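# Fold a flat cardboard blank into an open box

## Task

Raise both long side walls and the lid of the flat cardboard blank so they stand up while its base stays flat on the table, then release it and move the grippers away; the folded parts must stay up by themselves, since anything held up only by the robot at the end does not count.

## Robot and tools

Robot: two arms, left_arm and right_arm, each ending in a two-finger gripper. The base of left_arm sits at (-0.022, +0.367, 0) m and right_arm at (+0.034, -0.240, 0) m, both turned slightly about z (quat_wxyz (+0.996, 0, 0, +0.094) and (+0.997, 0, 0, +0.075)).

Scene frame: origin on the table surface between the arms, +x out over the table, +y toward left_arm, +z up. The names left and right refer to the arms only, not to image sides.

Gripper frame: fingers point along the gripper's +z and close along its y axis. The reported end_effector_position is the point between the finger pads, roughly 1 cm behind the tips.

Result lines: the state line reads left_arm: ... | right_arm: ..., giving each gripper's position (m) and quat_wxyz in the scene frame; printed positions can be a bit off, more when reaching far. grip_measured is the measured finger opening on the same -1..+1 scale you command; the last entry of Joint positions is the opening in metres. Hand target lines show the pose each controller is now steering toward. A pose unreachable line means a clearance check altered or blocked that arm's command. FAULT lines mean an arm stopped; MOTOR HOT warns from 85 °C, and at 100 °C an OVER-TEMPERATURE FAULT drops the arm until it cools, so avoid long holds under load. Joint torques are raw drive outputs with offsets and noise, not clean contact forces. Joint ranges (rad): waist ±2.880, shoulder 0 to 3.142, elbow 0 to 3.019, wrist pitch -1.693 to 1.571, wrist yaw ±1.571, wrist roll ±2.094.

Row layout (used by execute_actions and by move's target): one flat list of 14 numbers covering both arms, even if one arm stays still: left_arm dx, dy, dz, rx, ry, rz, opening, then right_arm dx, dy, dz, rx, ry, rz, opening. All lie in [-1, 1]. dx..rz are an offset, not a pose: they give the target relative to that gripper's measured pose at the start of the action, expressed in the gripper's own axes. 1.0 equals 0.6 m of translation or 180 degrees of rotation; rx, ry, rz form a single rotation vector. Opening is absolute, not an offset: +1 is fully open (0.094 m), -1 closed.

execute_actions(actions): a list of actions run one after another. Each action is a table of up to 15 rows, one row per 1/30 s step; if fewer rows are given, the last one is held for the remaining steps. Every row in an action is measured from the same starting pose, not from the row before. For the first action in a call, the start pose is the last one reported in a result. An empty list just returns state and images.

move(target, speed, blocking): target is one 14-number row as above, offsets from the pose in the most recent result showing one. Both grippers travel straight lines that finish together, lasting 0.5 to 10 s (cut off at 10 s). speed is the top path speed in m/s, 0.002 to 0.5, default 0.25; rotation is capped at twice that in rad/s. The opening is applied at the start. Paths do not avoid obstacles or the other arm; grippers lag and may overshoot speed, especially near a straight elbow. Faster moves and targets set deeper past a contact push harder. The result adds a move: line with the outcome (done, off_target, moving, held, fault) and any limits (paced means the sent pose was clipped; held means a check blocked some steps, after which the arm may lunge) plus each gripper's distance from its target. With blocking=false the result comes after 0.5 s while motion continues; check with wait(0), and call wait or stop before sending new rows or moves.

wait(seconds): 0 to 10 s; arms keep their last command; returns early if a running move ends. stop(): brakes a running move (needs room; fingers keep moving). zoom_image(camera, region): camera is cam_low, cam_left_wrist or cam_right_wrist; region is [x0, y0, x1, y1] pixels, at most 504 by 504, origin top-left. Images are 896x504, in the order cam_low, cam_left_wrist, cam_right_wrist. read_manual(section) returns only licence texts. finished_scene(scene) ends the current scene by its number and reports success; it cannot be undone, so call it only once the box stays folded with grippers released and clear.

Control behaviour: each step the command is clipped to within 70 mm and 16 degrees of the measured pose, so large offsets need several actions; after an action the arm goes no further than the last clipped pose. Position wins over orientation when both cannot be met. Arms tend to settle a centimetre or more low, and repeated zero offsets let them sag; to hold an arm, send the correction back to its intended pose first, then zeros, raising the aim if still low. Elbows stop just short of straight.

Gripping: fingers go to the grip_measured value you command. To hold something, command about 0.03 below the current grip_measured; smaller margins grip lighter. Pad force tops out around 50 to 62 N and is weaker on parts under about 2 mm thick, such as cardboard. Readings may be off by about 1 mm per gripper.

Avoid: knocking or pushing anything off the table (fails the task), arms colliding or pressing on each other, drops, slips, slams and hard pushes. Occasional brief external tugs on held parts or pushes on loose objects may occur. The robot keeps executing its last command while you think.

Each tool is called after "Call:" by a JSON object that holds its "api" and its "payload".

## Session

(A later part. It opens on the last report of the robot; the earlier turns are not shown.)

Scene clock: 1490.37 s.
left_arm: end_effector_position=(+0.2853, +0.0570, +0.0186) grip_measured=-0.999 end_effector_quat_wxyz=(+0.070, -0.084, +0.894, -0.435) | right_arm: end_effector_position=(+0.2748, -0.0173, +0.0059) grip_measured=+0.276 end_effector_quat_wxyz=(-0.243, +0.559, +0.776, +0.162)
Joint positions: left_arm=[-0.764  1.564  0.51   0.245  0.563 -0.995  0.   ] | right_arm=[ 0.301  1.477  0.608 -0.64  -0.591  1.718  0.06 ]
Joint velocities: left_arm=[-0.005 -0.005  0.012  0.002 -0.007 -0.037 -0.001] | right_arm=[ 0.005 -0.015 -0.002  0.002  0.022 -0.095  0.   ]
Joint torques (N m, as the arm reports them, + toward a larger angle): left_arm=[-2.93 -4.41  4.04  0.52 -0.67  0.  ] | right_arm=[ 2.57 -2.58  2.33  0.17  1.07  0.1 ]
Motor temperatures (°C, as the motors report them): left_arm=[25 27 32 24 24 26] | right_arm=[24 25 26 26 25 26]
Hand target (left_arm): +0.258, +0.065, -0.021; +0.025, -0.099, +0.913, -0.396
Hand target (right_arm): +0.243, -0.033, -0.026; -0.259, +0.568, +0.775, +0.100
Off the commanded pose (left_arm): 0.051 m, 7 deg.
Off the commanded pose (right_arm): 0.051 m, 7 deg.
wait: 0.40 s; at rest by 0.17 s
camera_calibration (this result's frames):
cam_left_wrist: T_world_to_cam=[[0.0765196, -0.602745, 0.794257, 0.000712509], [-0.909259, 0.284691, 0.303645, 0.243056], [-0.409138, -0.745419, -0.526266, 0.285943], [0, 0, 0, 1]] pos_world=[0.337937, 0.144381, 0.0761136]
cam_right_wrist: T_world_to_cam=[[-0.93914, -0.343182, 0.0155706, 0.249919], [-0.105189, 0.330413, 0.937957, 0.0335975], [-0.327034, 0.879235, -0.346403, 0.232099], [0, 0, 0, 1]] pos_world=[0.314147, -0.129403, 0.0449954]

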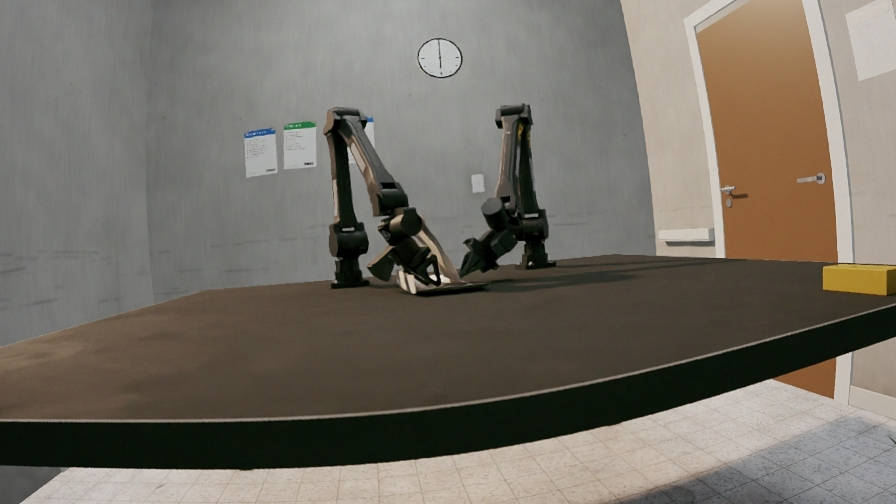

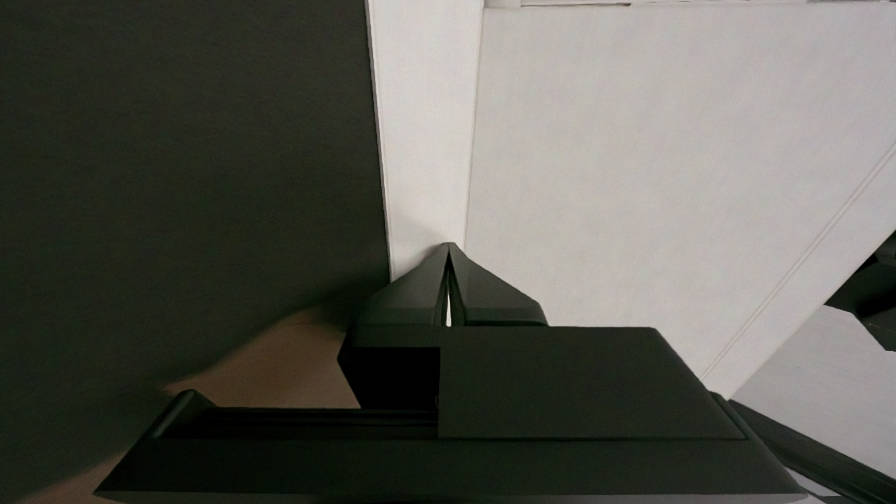

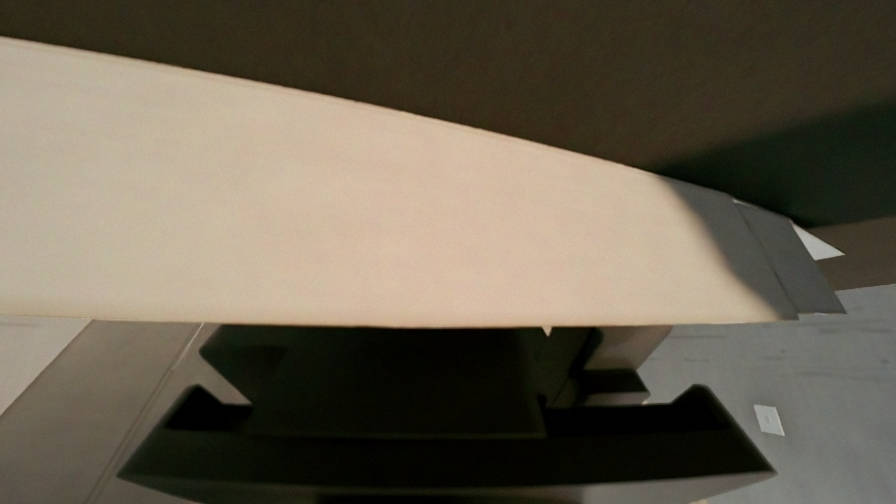

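Call:
{"api": "execute_actions", "payload": {"actions": [[[0.0433,0.0616,0.0282,-0.0294,0.0194,-0.0176,-1,-0.041,-0.053,0.051,0.0345,-0.015,0.017,0.277],[0.0407,0.0573,0.0246,-0.0278,0.0184,-0.0167,-1,-0.041,-0.053,0.051,0.0345,-0.015,0.017,0.277],[0.0372,0.0513,0.0195,-0.0257,0.0170,-0.0154,-1,-0.041,-0.053,0.051,0.0345,-0.015,0.017,0.277],[0.0332,0.0444,0.0138,-0.0233,0.0154,-0.0139,-1,-0.041,-0.053,0.051,0.0345,-0.015,0.017,0.277],[0.0291,0.0376,0.0080,-0.0208,0.0137,-0.0124,-1,-0.042,-0.0525,0.0503,0.034,-0.015,0.0176,0.277],[0.0246,0.0299,0.0015,-0.0181,0.0119,-0.0108,-1,-0.043,-0.052,0.0495,0.0336,-0.015,0.0182,0.277],[0.0200,0.0222,-0.0050,-0.0153,0.0101,-0.0092,-1,-0.044,-0.0511,0.0488,0.0332,-0.015,0.0189,0.277],[0.0154,0.0144,-0.0115,-0.0125,0.0083,-0.0075,-1,-0.045,-0.0505,0.048,0.0328,-0.015,0.0195,0.277],[0.0109,0.0067,-0.0180,-0.0098,0.0065,-0.0059,-1,-0.046,-0.0499,0.0473,0.0323,-0.015,0.0201,0.277],[0.0068,-0.0001,-0.0238,-0.0073,0.0048,-0.0044,-1,-0.047,-0.0493,0.0465,0.0319,-0.015,0.0208,0.277],[0.0028,-0.0070,-0.0295,-0.0049,0.0032,-0.0029,-1,-0.048,-0.0486,0.0458,0.0314,-0.015,0.0214,0.277],[-0.0002,-0.0121,-0.0339,-0.0031,0.0020,-0.0018,-1,-0.049,-0.048,0.045,0.031,-0.015,0.022,0.277],[-0.0028,-0.0164,-0.0375,-0.0015,0.0010,-0.0009,-1,-0.049,-0.048,0.045,0.031,-0.015,0.022,0.277],[-0.0043,-0.0190,-0.0397,-0.0006,0.0004,-0.0004,-1,-0.049,-0.048,0.045,0.031,-0.015,0.022,0.277],[-0.0053,-0.0207,-0.0411,0,0,0,-1,-0.049,-0.048,0.045,0.031,-0.015,0.022,0.277]],[[-0.0005,-0.0093,-0.0151,0,0,0,-1,-0.049,-0.048,0.045,0.031,-0.015,0.022,0.277],[-0.0012,-0.0083,-0.0192,0,0,0,-1,-0.049,-0.048,0.045,0.031,-0.015,0.022,0.277],[-0.0020,-0.0073,-0.0233,0,0,0,-1,-0.049,-0.048,0.045,0.031,-0.015,0.022,0.277],[-0.0028,-0.0060,-0.0285,0,0,0,-1,-0.049,-0.048,0.045,0.031,-0.015,0.022,0.277],[-0.0037,-0.0048,-0.0336,0,0,0,-1,-0.049,-0.048,0.045,0.031,-0.015,0.022,0.277],[-0.0048,-0.0033,-0.0398,0,0,0,-1,-0.049,-0.048,0.045,0.031,-0.015,0.022,0.277],[-0.0061,-0.0015,-0.0470,0,0,0,-1,-0.049,-0.048,0.045,0.031,-0.015,0.022,0.277],[-0.0075,0.0005,-0.0553,0,0,0,-1,-0.049,-0.048,0.045,0.031,-0.015,0.022,0.277],[-0.0091,0.0028,-0.0645,0,0,0,-1,-0.049,-0.048,0.045,0.031,-0.015,0.022,0.277],[-0.0109,0.0053,-0.0748,0,0,0,-1,-0.049,-0.048,0.045,0.031,-0.015,0.022,0.277],[-0.0128,0.0080,-0.0862,0,0,0,-1,-0.049,-0.048,0.045,0.031,-0.015,0.022,0.277],[-0.0146,0.0105,-0.0965,0,0,0,-1,-0.049,-0.048,0.045,0.031,-0.015,0.022,0.277],[-0.0162,0.0128,-0.1057,0,0,0,-1,-0.049,-0.048,0.045,0.031,-0.015,0.022,0.277],[-0.0173,0.0143,-0.1119,0,0,0,-1,-0.049,-0.048,0.045,0.031,-0.015,0.022,0.277],[-0.0178,0.0150,-0.1150,0,0,0,-1,-0.049,-0.048,0.045,0.031,-0.015,0.022,0.277]]]}}

Call:
{"api": "wait", "payload": {"seconds": 0.6}}

Call:
{"api": "zoom_image", "payload": {"camera": "cam_low", "region": [350, 160, 550, 310]}}

Scene clock: 1544.50 s.
left_arm: end_effector_position=(+0.2811, +0.1143, +0.0617) grip_measured=-0.999 end_effector_quat_wxyz=(+0.053, -0.108, +0.893, -0.434) | right_arm: end_effector_position=(+0.2749, -0.0174, +0.0059) grip_measured=+0.276 end_effector_quat_wxyz=(-0.243, +0.559, +0.776, +0.162)
Joint positions: left_arm=[-0.608  1.339  0.483 -0.05   0.668 -0.901  0.   ] | right_arm=[ 0.301  1.477  0.608 -0.64  -0.591  1.718  0.06 ]
Joint velocities: left_arm=[ 0.464 -0.435 -0.042 -0.53   0.11   0.359  0.   ] | right_arm=[-0.015 -0.005 -0.007  0.017  0.007 -0.007  0.   ]
Joint torques (N m, as the arm reports them, + toward a larger angle): left_arm=[-0.5  -8.52  7.11  1.36  0.43  0.22] | right_arm=[ 1.31 -2.47  2.42  0.2   1.08  0.11]
Motor temperatures (°C, as the motors report them): left_arm=[25 27 31 23 24 26] | right_arm=[24 25 26 26 25 26]
Hand target (left_arm): +0.282, +0.126, +0.070; +0.068, -0.095, +0.894, -0.433
Hand target (right_arm): +0.247, -0.037, -0.026; -0.257, +0.575, +0.770, +0.102
Off the commanded pose (left_arm): 0.017 m, 2 deg.
Off the commanded pose (right_arm): 0.049 m, 7 deg.
camera_calibration (this result's frames):
cam_left_wrist: T_world_to_cam=[[0.13394, -0.595305, 0.792257, -0.0155921], [-0.900825, 0.260046, 0.347693, 0.207572], [-0.413007, -0.760255, -0.501435, 0.350845], [0, 0, 0, 1]] pos_world=[0.333976, 0.203472, 0.116108]
cam_right_wrist: T_world_to_cam=[[-0.939271, -0.342824, 0.0155706, 0.250009], [-0.105063, 0.330453, 0.937957, 0.0336029], [-0.326699, 0.879359, -0.346403, 0.232118], [0, 0, 0, 1]] pos_world=[0.314189, -0.12951, 0.0449954]

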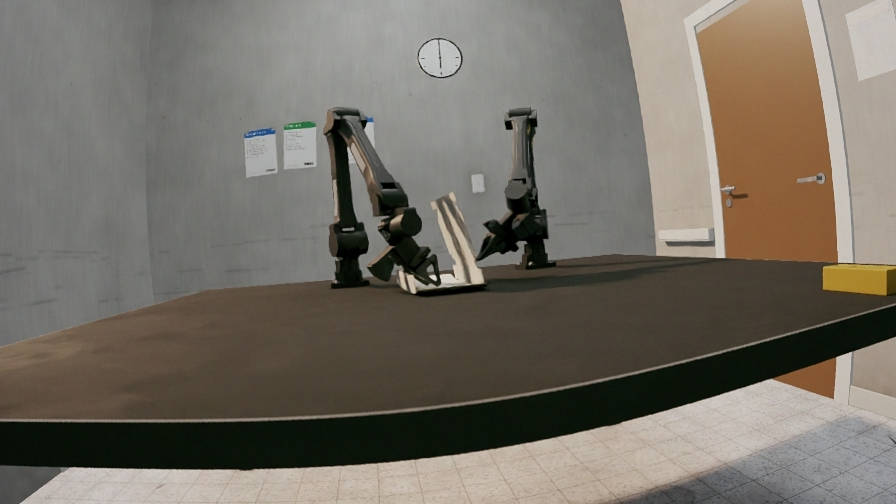

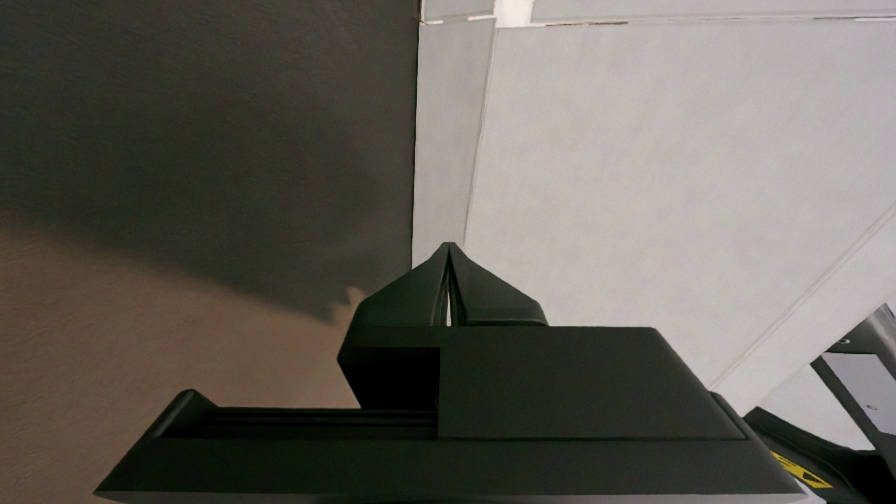

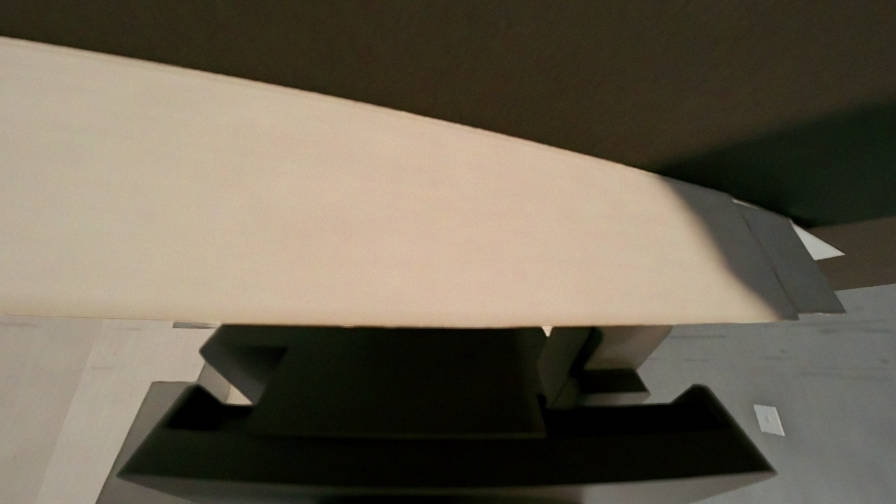

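Scene clock: 1545.10 s.
left_arm: end_effector_position=(+0.2843, +0.1243, +0.0688) grip_measured=-0.999 end_effector_quat_wxyz=(+0.067, -0.100, +0.893, -0.433) | right_arm: end_effector_position=(+0.2749, -0.0174, +0.0059) grip_measured=+0.276 end_effector_quat_wxyz=(-0.243, +0.559, +0.776, +0.162)
Joint positions: left_arm=[-0.579  1.308  0.482 -0.083  0.674 -0.854  0.   ] | right_arm=[ 0.301  1.477  0.608 -0.64  -0.591  1.718  0.06 ]
Joint velocities: left_arm=[-0.015 -0.005 -0.012  0.007  0.066 -0.037 -0.001] | right_arm=[-0.005 -0.005 -0.002  0.012 -0.007  0.022 -0.   ]
Joint torques (N m, as the arm reports them, + toward a larger angle): left_arm=[-0.72 -7.88  7.1   1.28  0.4   0.26] | right_arm=[ 1.26 -2.51  2.4   0.2   1.08  0.11]
Motor temperatures (°C, as the motors report them): left_arm=[25 27 31 23 24 26] | right_arm=[24 25 26 26 25 26]
Hand target (left_arm): +0.282, +0.126, +0.070; +0.068, -0.095, +0.894, -0.433
Hand target (right_arm): +0.247, -0.037, -0.026; -0.257, +0.575, +0.770, +0.102
Off the commanded pose (left_arm): 0.006 m, 1 deg.
Off the commanded pose (right_arm): 0.049 m, 7 deg.
wait: 0.60 s; at rest by 0.37 s
camera_calibration (this result's frames):
cam_left_wrist: T_world_to_cam=[[0.107439, -0.600341, 0.792494, -0.0075367], [-0.910728, 0.260299, 0.320654, 0.210015], [-0.398787, -0.756197, -0.518781, 0.36001], [0, 0, 0, 1]] pos_world=[0.335644, 0.213048, 0.125397]
cam_right_wrist: T_world_to_cam=[[-0.939271, -0.342824, 0.0155706, 0.250009], [-0.105063, 0.330453, 0.937957, 0.0336029], [-0.326699, 0.879359, -0.346403, 0.232118], [0, 0, 0, 1]] pos_world=[0.314189, -0.12951, 0.0449954]

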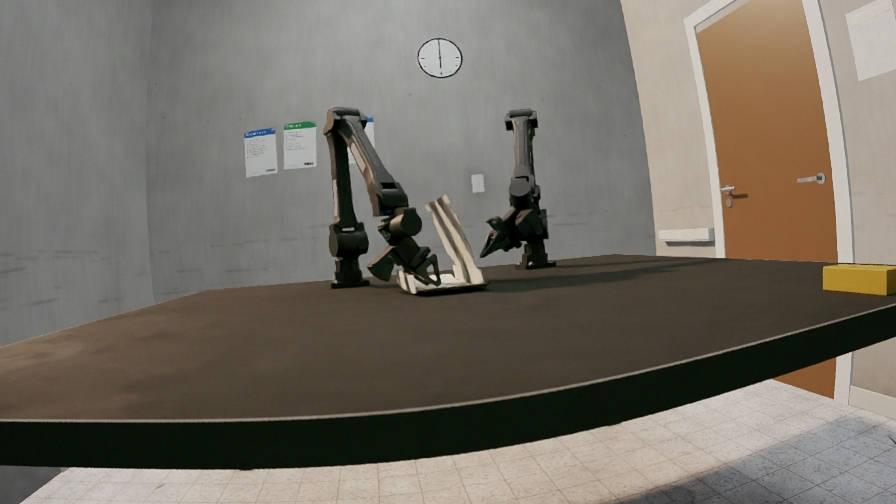

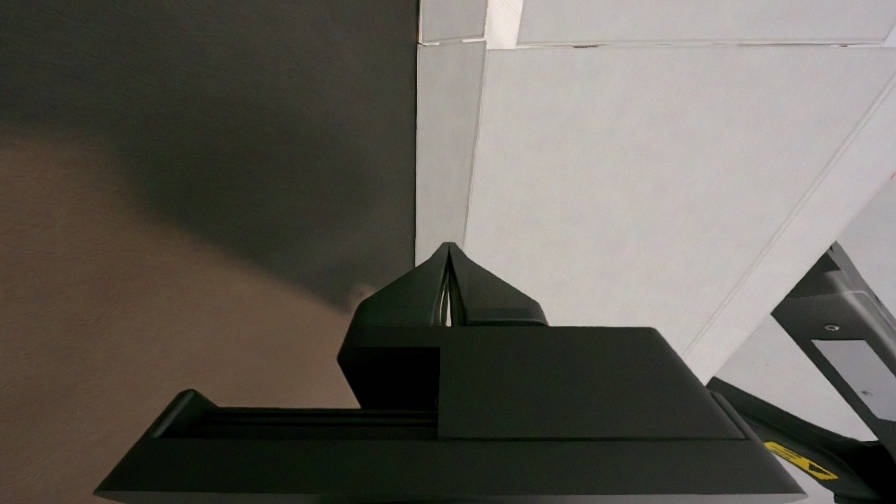

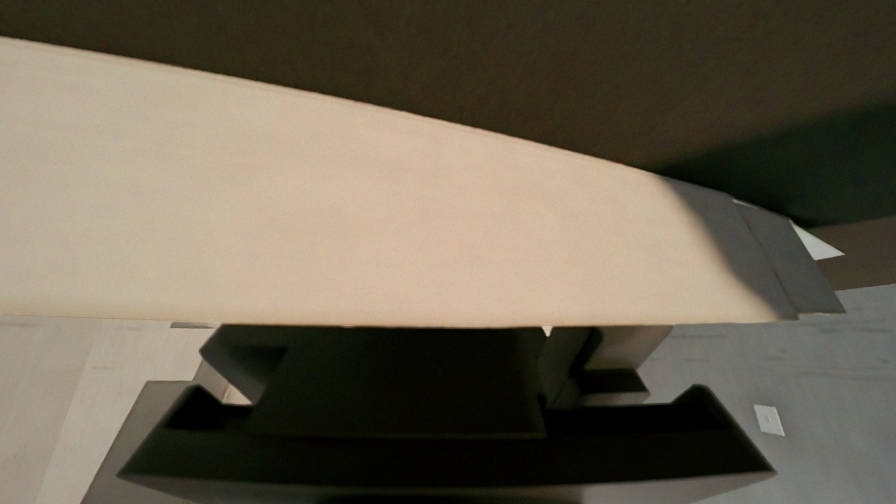

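Region (350, 160, 550, 310) of cam_low's 896x504 image, scaled by 2.520, with more detail than that image has; it fills the top 378 rows of this view, and the rest is white.

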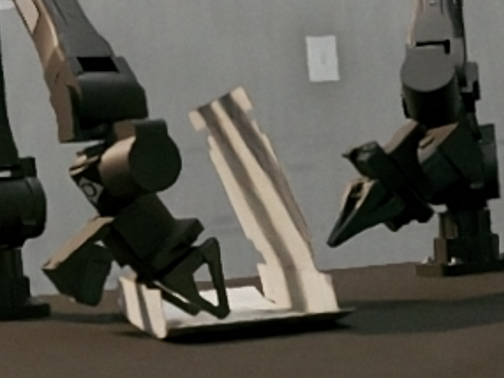

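Call:
{"api": "execute_actions", "payload": {"actions": []}}

Call:
{"api": "zoom_image", "payload": {"camera": "cam_low", "region": [380, 180, 520, 305]}}

Scene clock: 1547.80 s.
left_arm: end_effector_position=(+0.2843, +0.1243, +0.0688) grip_measured=-0.999 end_effector_quat_wxyz=(+0.067, -0.100, +0.893, -0.433) | right_arm: end_effector_position=(+0.2749, -0.0174, +0.0059) grip_measured=+0.276 end_effector_quat_wxyz=(-0.243, +0.559, +0.776, +0.162)
Joint positions: left_arm=[-0.579  1.308  0.482 -0.083  0.674 -0.853  0.   ] | right_arm=[ 0.301  1.477  0.608 -0.64  -0.591  1.718  0.06 ]
Joint velocities: left_arm=[-0.015 -0.024  0.022 -0.002 -0.007 -0.037 -0.001] | right_arm=[ 0.005 -0.005 -0.007 -0.002 -0.022  0.007  0.   ]
Joint torques (N m, as the arm reports them, + toward a larger angle): left_arm=[-0.81 -7.62  7.14  1.18  0.43  0.21] | right_arm=[ 1.32 -2.52  2.4   0.19  1.08  0.11]
Motor temperatures (°C, as the motors report them): left_arm=[25 27 31 23 24 26] | right_arm=[24 25 26 26 25 26]
Hand target (left_arm): +0.282, +0.126, +0.070; +0.068, -0.095, +0.894, -0.433
Hand target (right_arm): +0.247, -0.037, -0.026; -0.257, +0.575, +0.770, +0.102
Off the commanded pose (left_arm): 0.006 m, 1 deg.
Off the commanded pose (right_arm): 0.049 m, 7 deg.
camera_calibration (this result's frames):
cam_left_wrist: T_world_to_cam=[[0.106697, -0.600517, 0.792462, -0.00730176], [-0.910791, 0.260677, 0.320167, 0.210019], [-0.398842, -0.755928, -0.519132, 0.360016], [0, 0, 0, 1]] pos_world=[0.335653, 0.213014, 0.125441]
cam_right_wrist: T_world_to_cam=[[-0.939271, -0.342824, 0.0155706, 0.250009], [-0.105063, 0.330453, 0.937957, 0.0336029], [-0.326699, 0.879359, -0.346403, 0.232118], [0, 0, 0, 1]] pos_world=[0.314189, -0.12951, 0.0449954]

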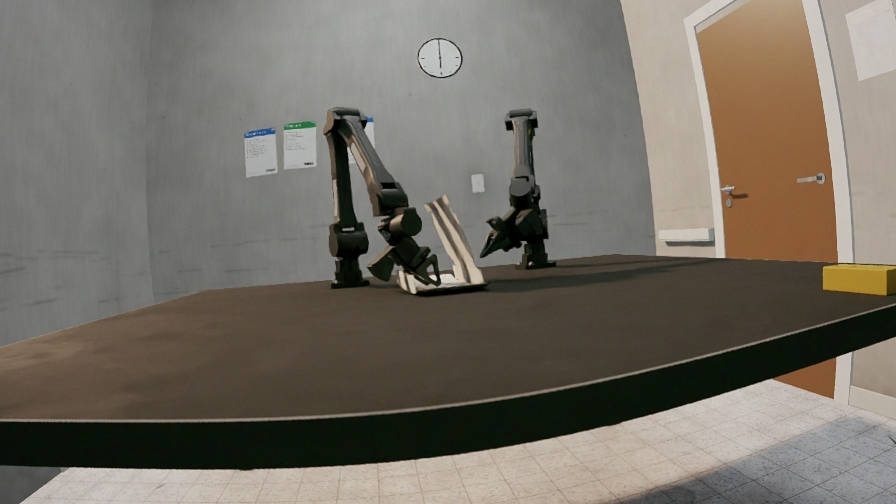

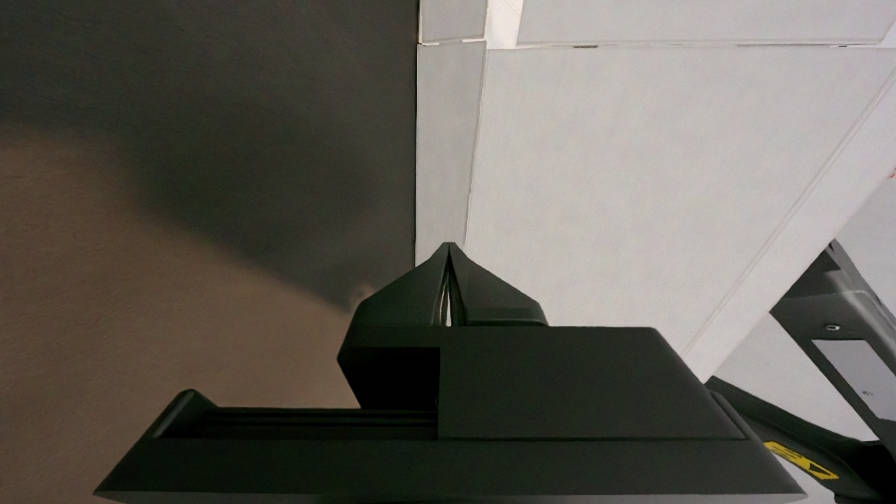

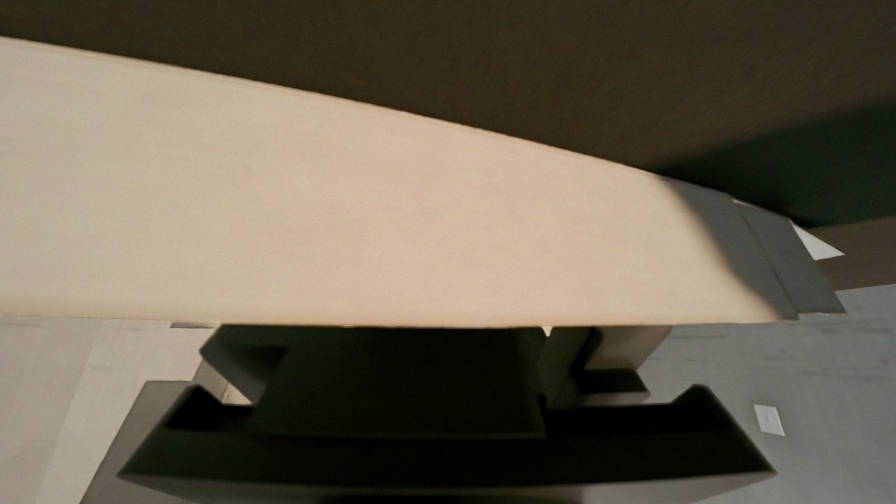

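Region (380, 180, 520, 305) of cam_low's 896x504 image, scaled by 3.600, with more detail than that image has; it fills the top 450 rows of this view, and the rest is white.

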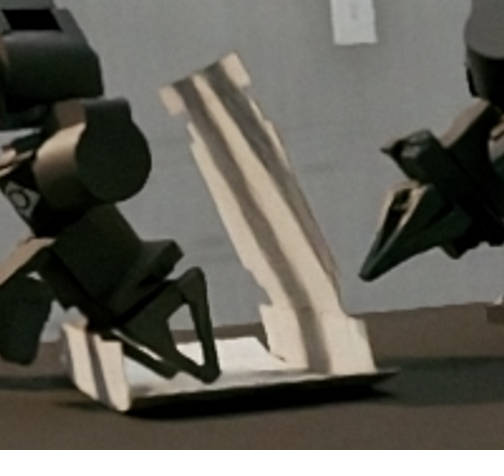

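Call:
{"api": "move", "payload": {"target": [0.0264,-0.397,-0.0598,-0.2425,0.0385,0.0452,-1,-0.049,-0.048,0.045,0.031,-0.015,0.022,0.277], "speed": 0.35}}

Call:
{"api": "zoom_image", "payload": {"camera": "cam_low", "region": [340, 100, 560, 310]}}

Scene clock: 1669.47 s.
left_arm: end_effector_position=(+0.2801, +0.0155, +0.2622) grip_measured=-0.999 end_effector_quat_wxyz=(-0.001, -0.027, +0.998, -0.059) | right_arm: end_effector_position=(+0.2748, -0.0170, +0.0060) grip_measured=+0.276 end_effector_quat_wxyz=(-0.245, +0.559, +0.776, +0.163)
Joint positions: left_arm=[-1.018  1.494  1.476 -1.466  0.079 -0.887  0.   ] | right_arm=[ 0.3    1.478  0.609 -0.64  -0.594  1.718  0.06 ]
Joint velocities: left_arm=[-0.005 -0.015 -0.007  0.012 -0.037  0.022 -0.   ] | right_arm=[-0.005 -0.024  0.017  0.007 -0.037 -0.007 -0.   ]
Joint torques (N m, as the arm reports them, + toward a larger angle): left_arm=[ -1.31 -10.95  14.69   0.14  -0.32  -0.13] | right_arm=[ 1.37 -2.58  2.38  0.2   1.25  0.12]
Motor temperatures (°C, as the motors report them): left_arm=[25 27 32 23 24 26] | right_arm=[24 25 26 26 25 26]
Hand target (left_arm): +0.288, +0.004, +0.278; +0.009, -0.031, +0.997, -0.069
Hand target (right_arm): +0.247, -0.036, -0.026; -0.257, +0.575, +0.770, +0.102
Off the commanded pose (left_arm): 0.022 m, 1 deg.
Off the commanded pose (right_arm): 0.049 m, 7 deg.
move: off_target (left_arm, right_arm); limits=paced
camera_calibration (this result's frames):
cam_left_wrist: T_world_to_cam=[[0.0416857, -0.991046, 0.126851, -0.0266638], [-0.811995, 0.0403738, 0.582266, 0.0796405], [-0.582174, -0.127274, -0.803041, 0.492522], [0, 0, 0, 1]] pos_world=[0.352513, 0.033045, 0.352526]
cam_right_wrist: T_world_to_cam=[[-0.939073, -0.343331, 0.0162839, 0.249962], [-0.103397, 0.327356, 0.939227, 0.0328139], [-0.327796, 0.880319, -0.342911, 0.232058], [0, 0, 0, 1]] pos_world=[0.314193, -0.129207, 0.0446851]

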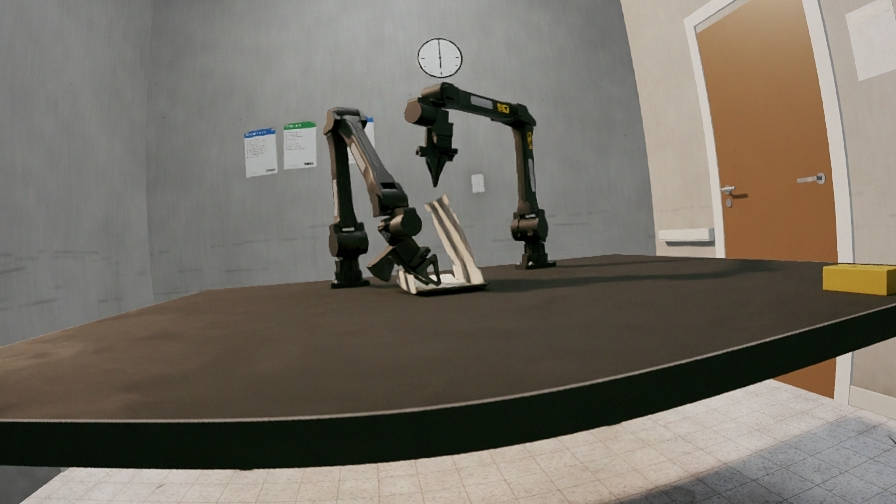

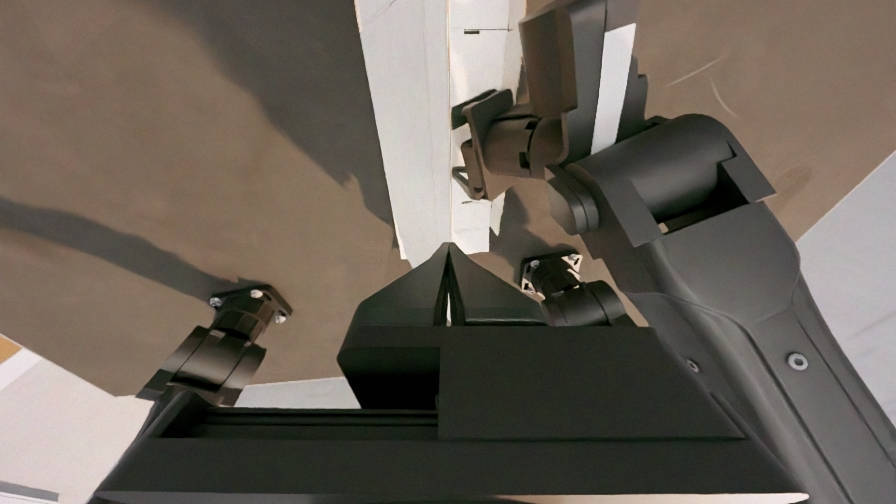

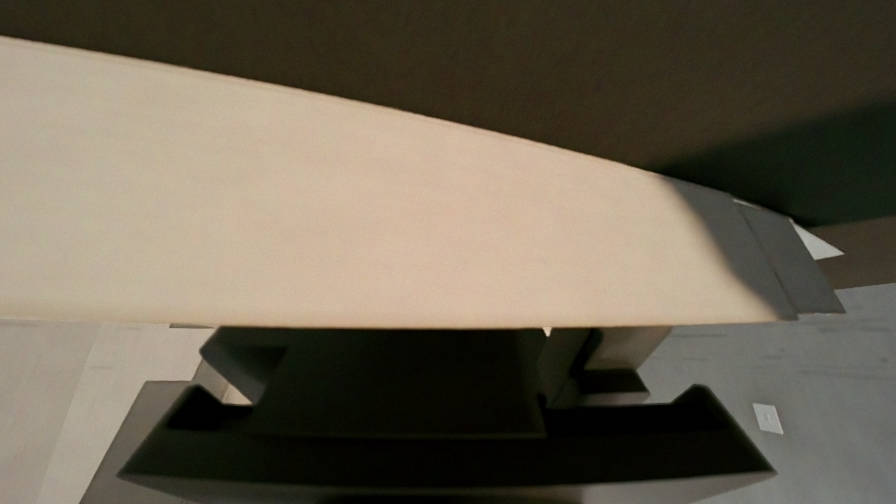

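Region (340, 100, 560, 310) of cam_low's 896x504 image, scaled by 2.291, with more detail than that image has; it fills the top 481 rows of this view, and the rest is white.

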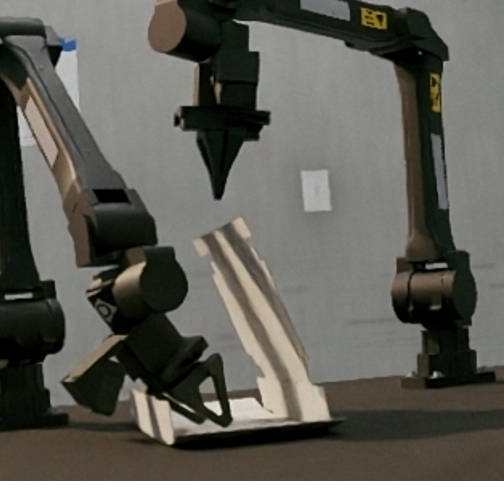

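Call:
{"api": "execute_actions", "payload": {"actions": [[[0,-0.003,0.002,0.001,0,0,-1,-0.049,-0.048,0.045,0.031,-0.015,0.022,0.277],[0,-0.007,0.005,0.003,0,0,-1,-0.049,-0.048,0.045,0.031,-0.015,0.022,0.277],[0,-0.011,0.009,0.005,0,0,-1,-0.049,-0.048,0.045,0.031,-0.015,0.022,0.277],[0,-0.016,0.014,0.007,0,0,-1,-0.049,-0.048,0.045,0.031,-0.015,0.022,0.277],[0,-0.021,0.020,0.009,0,0,-1,-0.049,-0.048,0.045,0.031,-0.015,0.022,0.277],[0,-0.025,0.026,0.011,0,0,-1,-0.049,-0.048,0.045,0.031,-0.015,0.022,0.277],[0,-0.028,0.033,0.013,0,0,-1,-0.049,-0.048,0.045,0.031,-0.015,0.022,0.277],[0,-0.029,0.040,0.014,0,0,-1,-0.049,-0.048,0.045,0.031,-0.015,0.022,0.277],[0,-0.029,0.048,0.015,0,0,-1,-0.049,-0.048,0.045,0.031,-0.015,0.022,0.277],[0,-0.029,0.055,0.016,0,0,-1,-0.049,-0.048,0.045,0.031,-0.015,0.022,0.277],[0,-0.029,0.062,0.017,0,0,-1,-0.049,-0.048,0.045,0.031,-0.015,0.022,0.277],[0,-0.029,0.068,0.017,0,0,-1,-0.049,-0.048,0.045,0.031,-0.015,0.022,0.277],[0,-0.029,0.073,0.017,0,0,-1,-0.049,-0.048,0.045,0.031,-0.015,0.022,0.277],[0,-0.029,0.076,0.017,0,0,-1,-0.049,-0.048,0.045,0.031,-0.015,0.022,0.277],[0,-0.029,0.078,0.017,0,0,-1,-0.049,-0.048,0.045,0.031,-0.015,0.022,0.277]]]}}

Call:
{"api": "wait", "payload": {"seconds": 0.4}}

Call:
{"api": "zoom_image", "payload": {"camera": "cam_low", "region": [370, 130, 500, 250]}}

Scene clock: 1714.70 s.
left_arm: end_effector_position=(+0.2824, +0.0025, +0.2307) grip_measured=-0.999 end_effector_quat_wxyz=(+0.003, -0.026, +0.996, -0.085) | right_arm: end_effector_position=(+0.2748, -0.0170, +0.0060) grip_measured=+0.276 end_effector_quat_wxyz=(-0.245, +0.559, +0.776, +0.163)
Joint positions: left_arm=[-1.023  1.499  1.395 -1.333  0.106 -0.896  0.   ] | right_arm=[ 0.3    1.478  0.609 -0.64  -0.594  1.718  0.06 ]
Joint velocities: left_arm=[-0.024  0.083 -0.159  0.183  0.007 -0.037  0.   ] | right_arm=[ 0.005 -0.005 -0.002 -0.002  0.022 -0.022 -0.001]
Joint torques (N m, as the arm reports them, + toward a larger angle): left_arm=[ -1.91 -11.48   9.45   1.41   0.05  -0.11] | right_arm=[ 1.35 -2.52  2.4   0.2   1.09  0.11]
Motor temperatures (°C, as the motors report them): left_arm=[25 28 37 23 24 26] | right_arm=[24 25 26 26 25 26]
Hand target (left_arm): +0.280, -0.007, +0.218; -0.001, -0.027, +0.996, -0.085
Hand target (right_arm): +0.247, -0.036, -0.026; -0.259, +0.575, +0.769, +0.103
Off the commanded pose (left_arm): 0.016 m, 0 deg.
Off the commanded pose (right_arm): 0.049 m, 7 deg.
camera_calibration (this result's frames):
cam_left_wrist: T_world_to_cam=[[0.0405231, -0.982988, 0.179143, -0.0473767], [-0.817573, 0.0704478, 0.571499, 0.104383], [-0.574397, -0.169621, -0.80081, 0.464272], [0, 0, 0, 1]] pos_world=[0.353937, 0.0248261, 0.320626]
cam_right_wrist: T_world_to_cam=[[-0.939073, -0.343331, 0.0162839, 0.249962], [-0.103397, 0.327356, 0.939227, 0.0328139], [-0.327796, 0.880319, -0.342911, 0.232058], [0, 0, 0, 1]] pos_world=[0.314193, -0.129207, 0.0446851]

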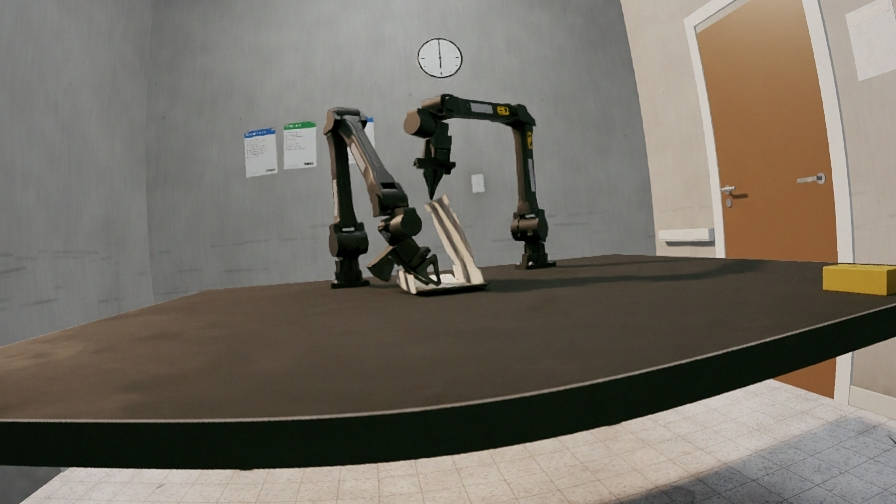

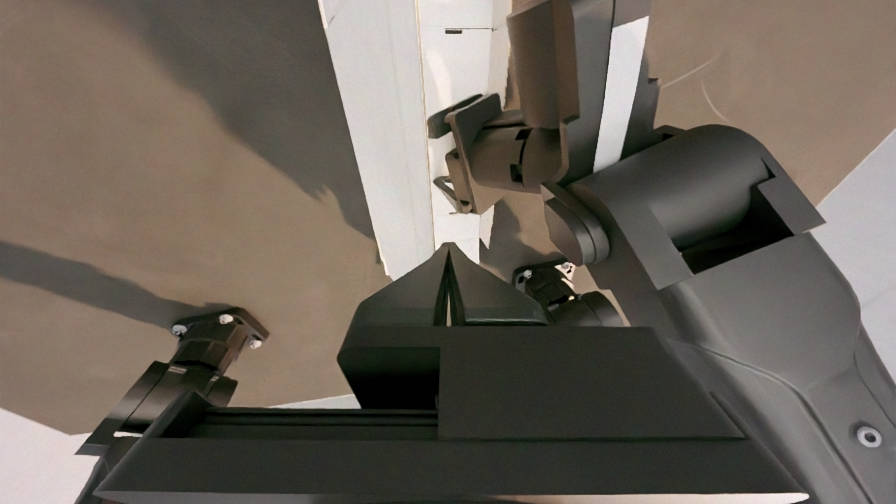

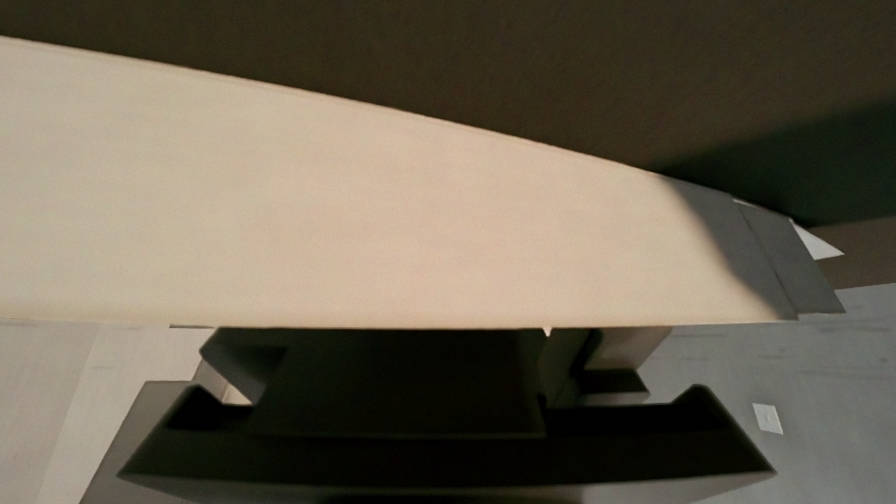

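Scene clock: 1715.10 s.
left_arm: end_effector_position=(+0.2835, +0.0008, +0.2228) grip_measured=-0.999 end_effector_quat_wxyz=(+0.001, -0.027, +0.996, -0.083) | right_arm: end_effector_position=(+0.2748, -0.0170, +0.0060) grip_measured=+0.276 end_effector_quat_wxyz=(-0.245, +0.559, +0.776, +0.163)
Joint positions: left_arm=[-1.024  1.51   1.387 -1.32   0.106 -0.898  0.   ] | right_arm=[ 0.3    1.478  0.609 -0.64  -0.594  1.718  0.06 ]
Joint velocities: left_arm=[-0.005 -0.005 -0.017 -0.012  0.037 -0.051 -0.   ] | right_arm=[-0.015  0.015 -0.022 -0.007 -0.037 -0.095  0.   ]
Joint torques (N m, as the arm reports them, + toward a larger angle): left_arm=[ -1.78 -11.84   9.53   1.4    0.07  -0.09] | right_arm=[ 1.34 -2.53  2.4   0.2   1.09  0.11]
Motor temperatures (°C, as the motors report them): left_arm=[25 28 37 23 24 26] | right_arm=[24 25 26 26 25 26]
Hand target (left_arm): +0.280, -0.007, +0.218; -0.001, -0.027, +0.996, -0.085
Hand target (right_arm): +0.247, -0.036, -0.026; -0.259, +0.575, +0.769, +0.103
Off the commanded pose (left_arm): 0.010 m, 0 deg.
Off the commanded pose (right_arm): 0.049 m, 7 deg.
wait: 0.40 s; at rest by 0.30 s
camera_calibration (this result's frames):
cam_left_wrist: T_world_to_cam=[[0.0427385, -0.983674, 0.174812, -0.0473664], [-0.815257, 0.0668052, 0.575233, 0.108406], [-0.57752, -0.167101, -0.799092, 0.458773], [0, 0, 0, 1]] pos_world=[0.355354, 0.0228263, 0.312523]
cam_right_wrist: T_world_to_cam=[[-0.939073, -0.343331, 0.0162839, 0.249962], [-0.103397, 0.327356, 0.939227, 0.0328139], [-0.327796, 0.880319, -0.342911, 0.232058], [0, 0, 0, 1]] pos_world=[0.314193, -0.129207, 0.0446851]

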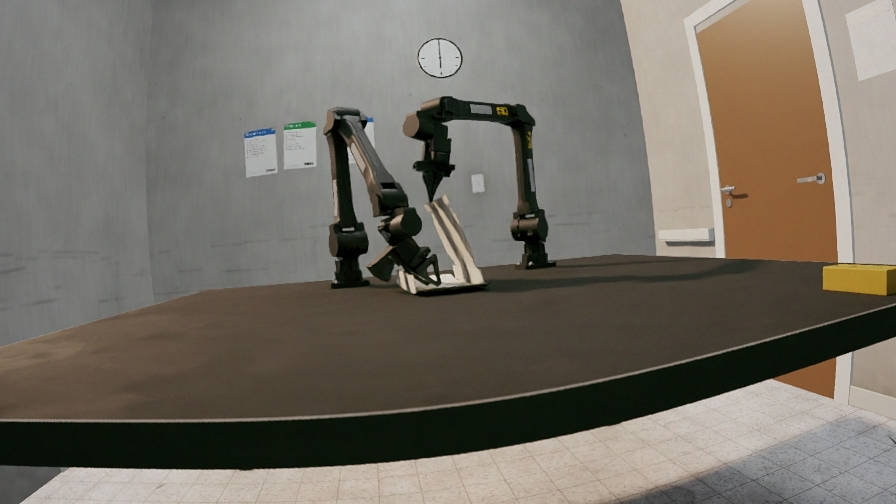

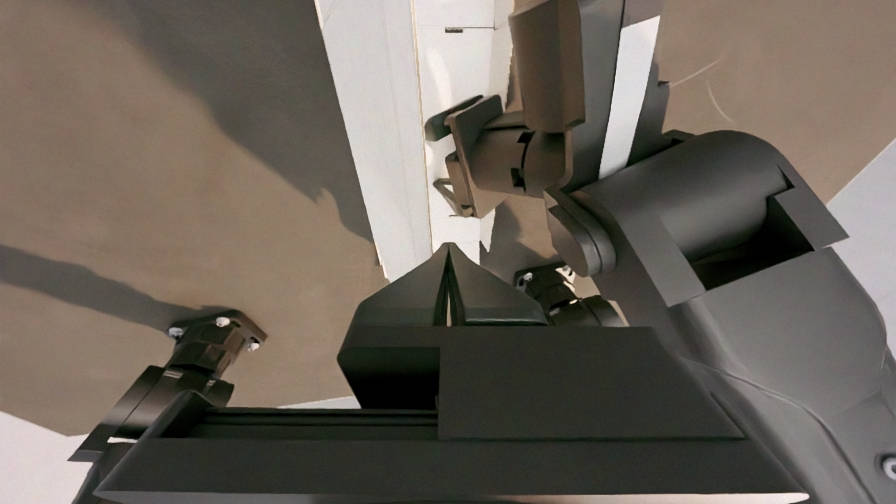

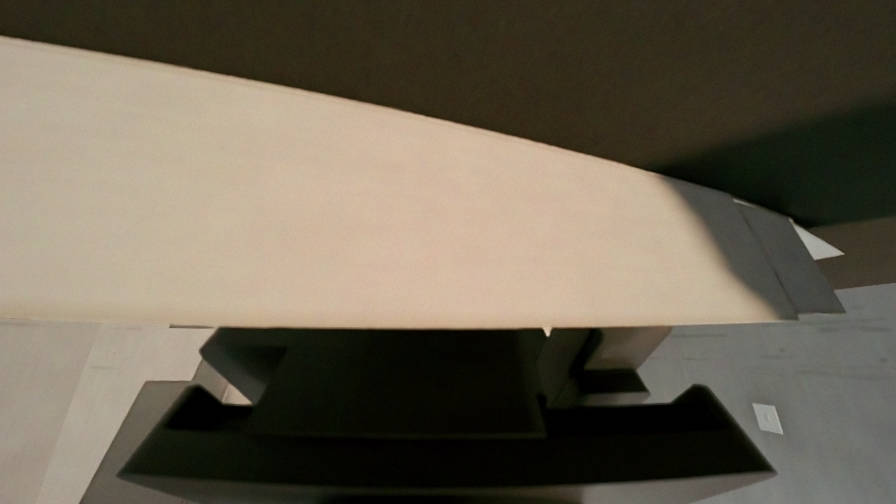

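Region (370, 130, 500, 250) of cam_low's 896x504 image, scaled by 3.877, with more detail than that image has; it fills the top 465 rows of this view, and the rest is white.

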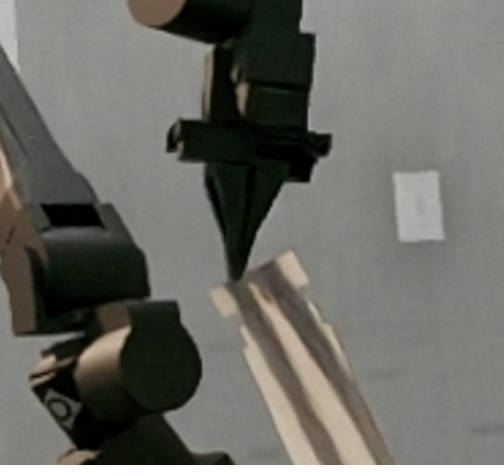

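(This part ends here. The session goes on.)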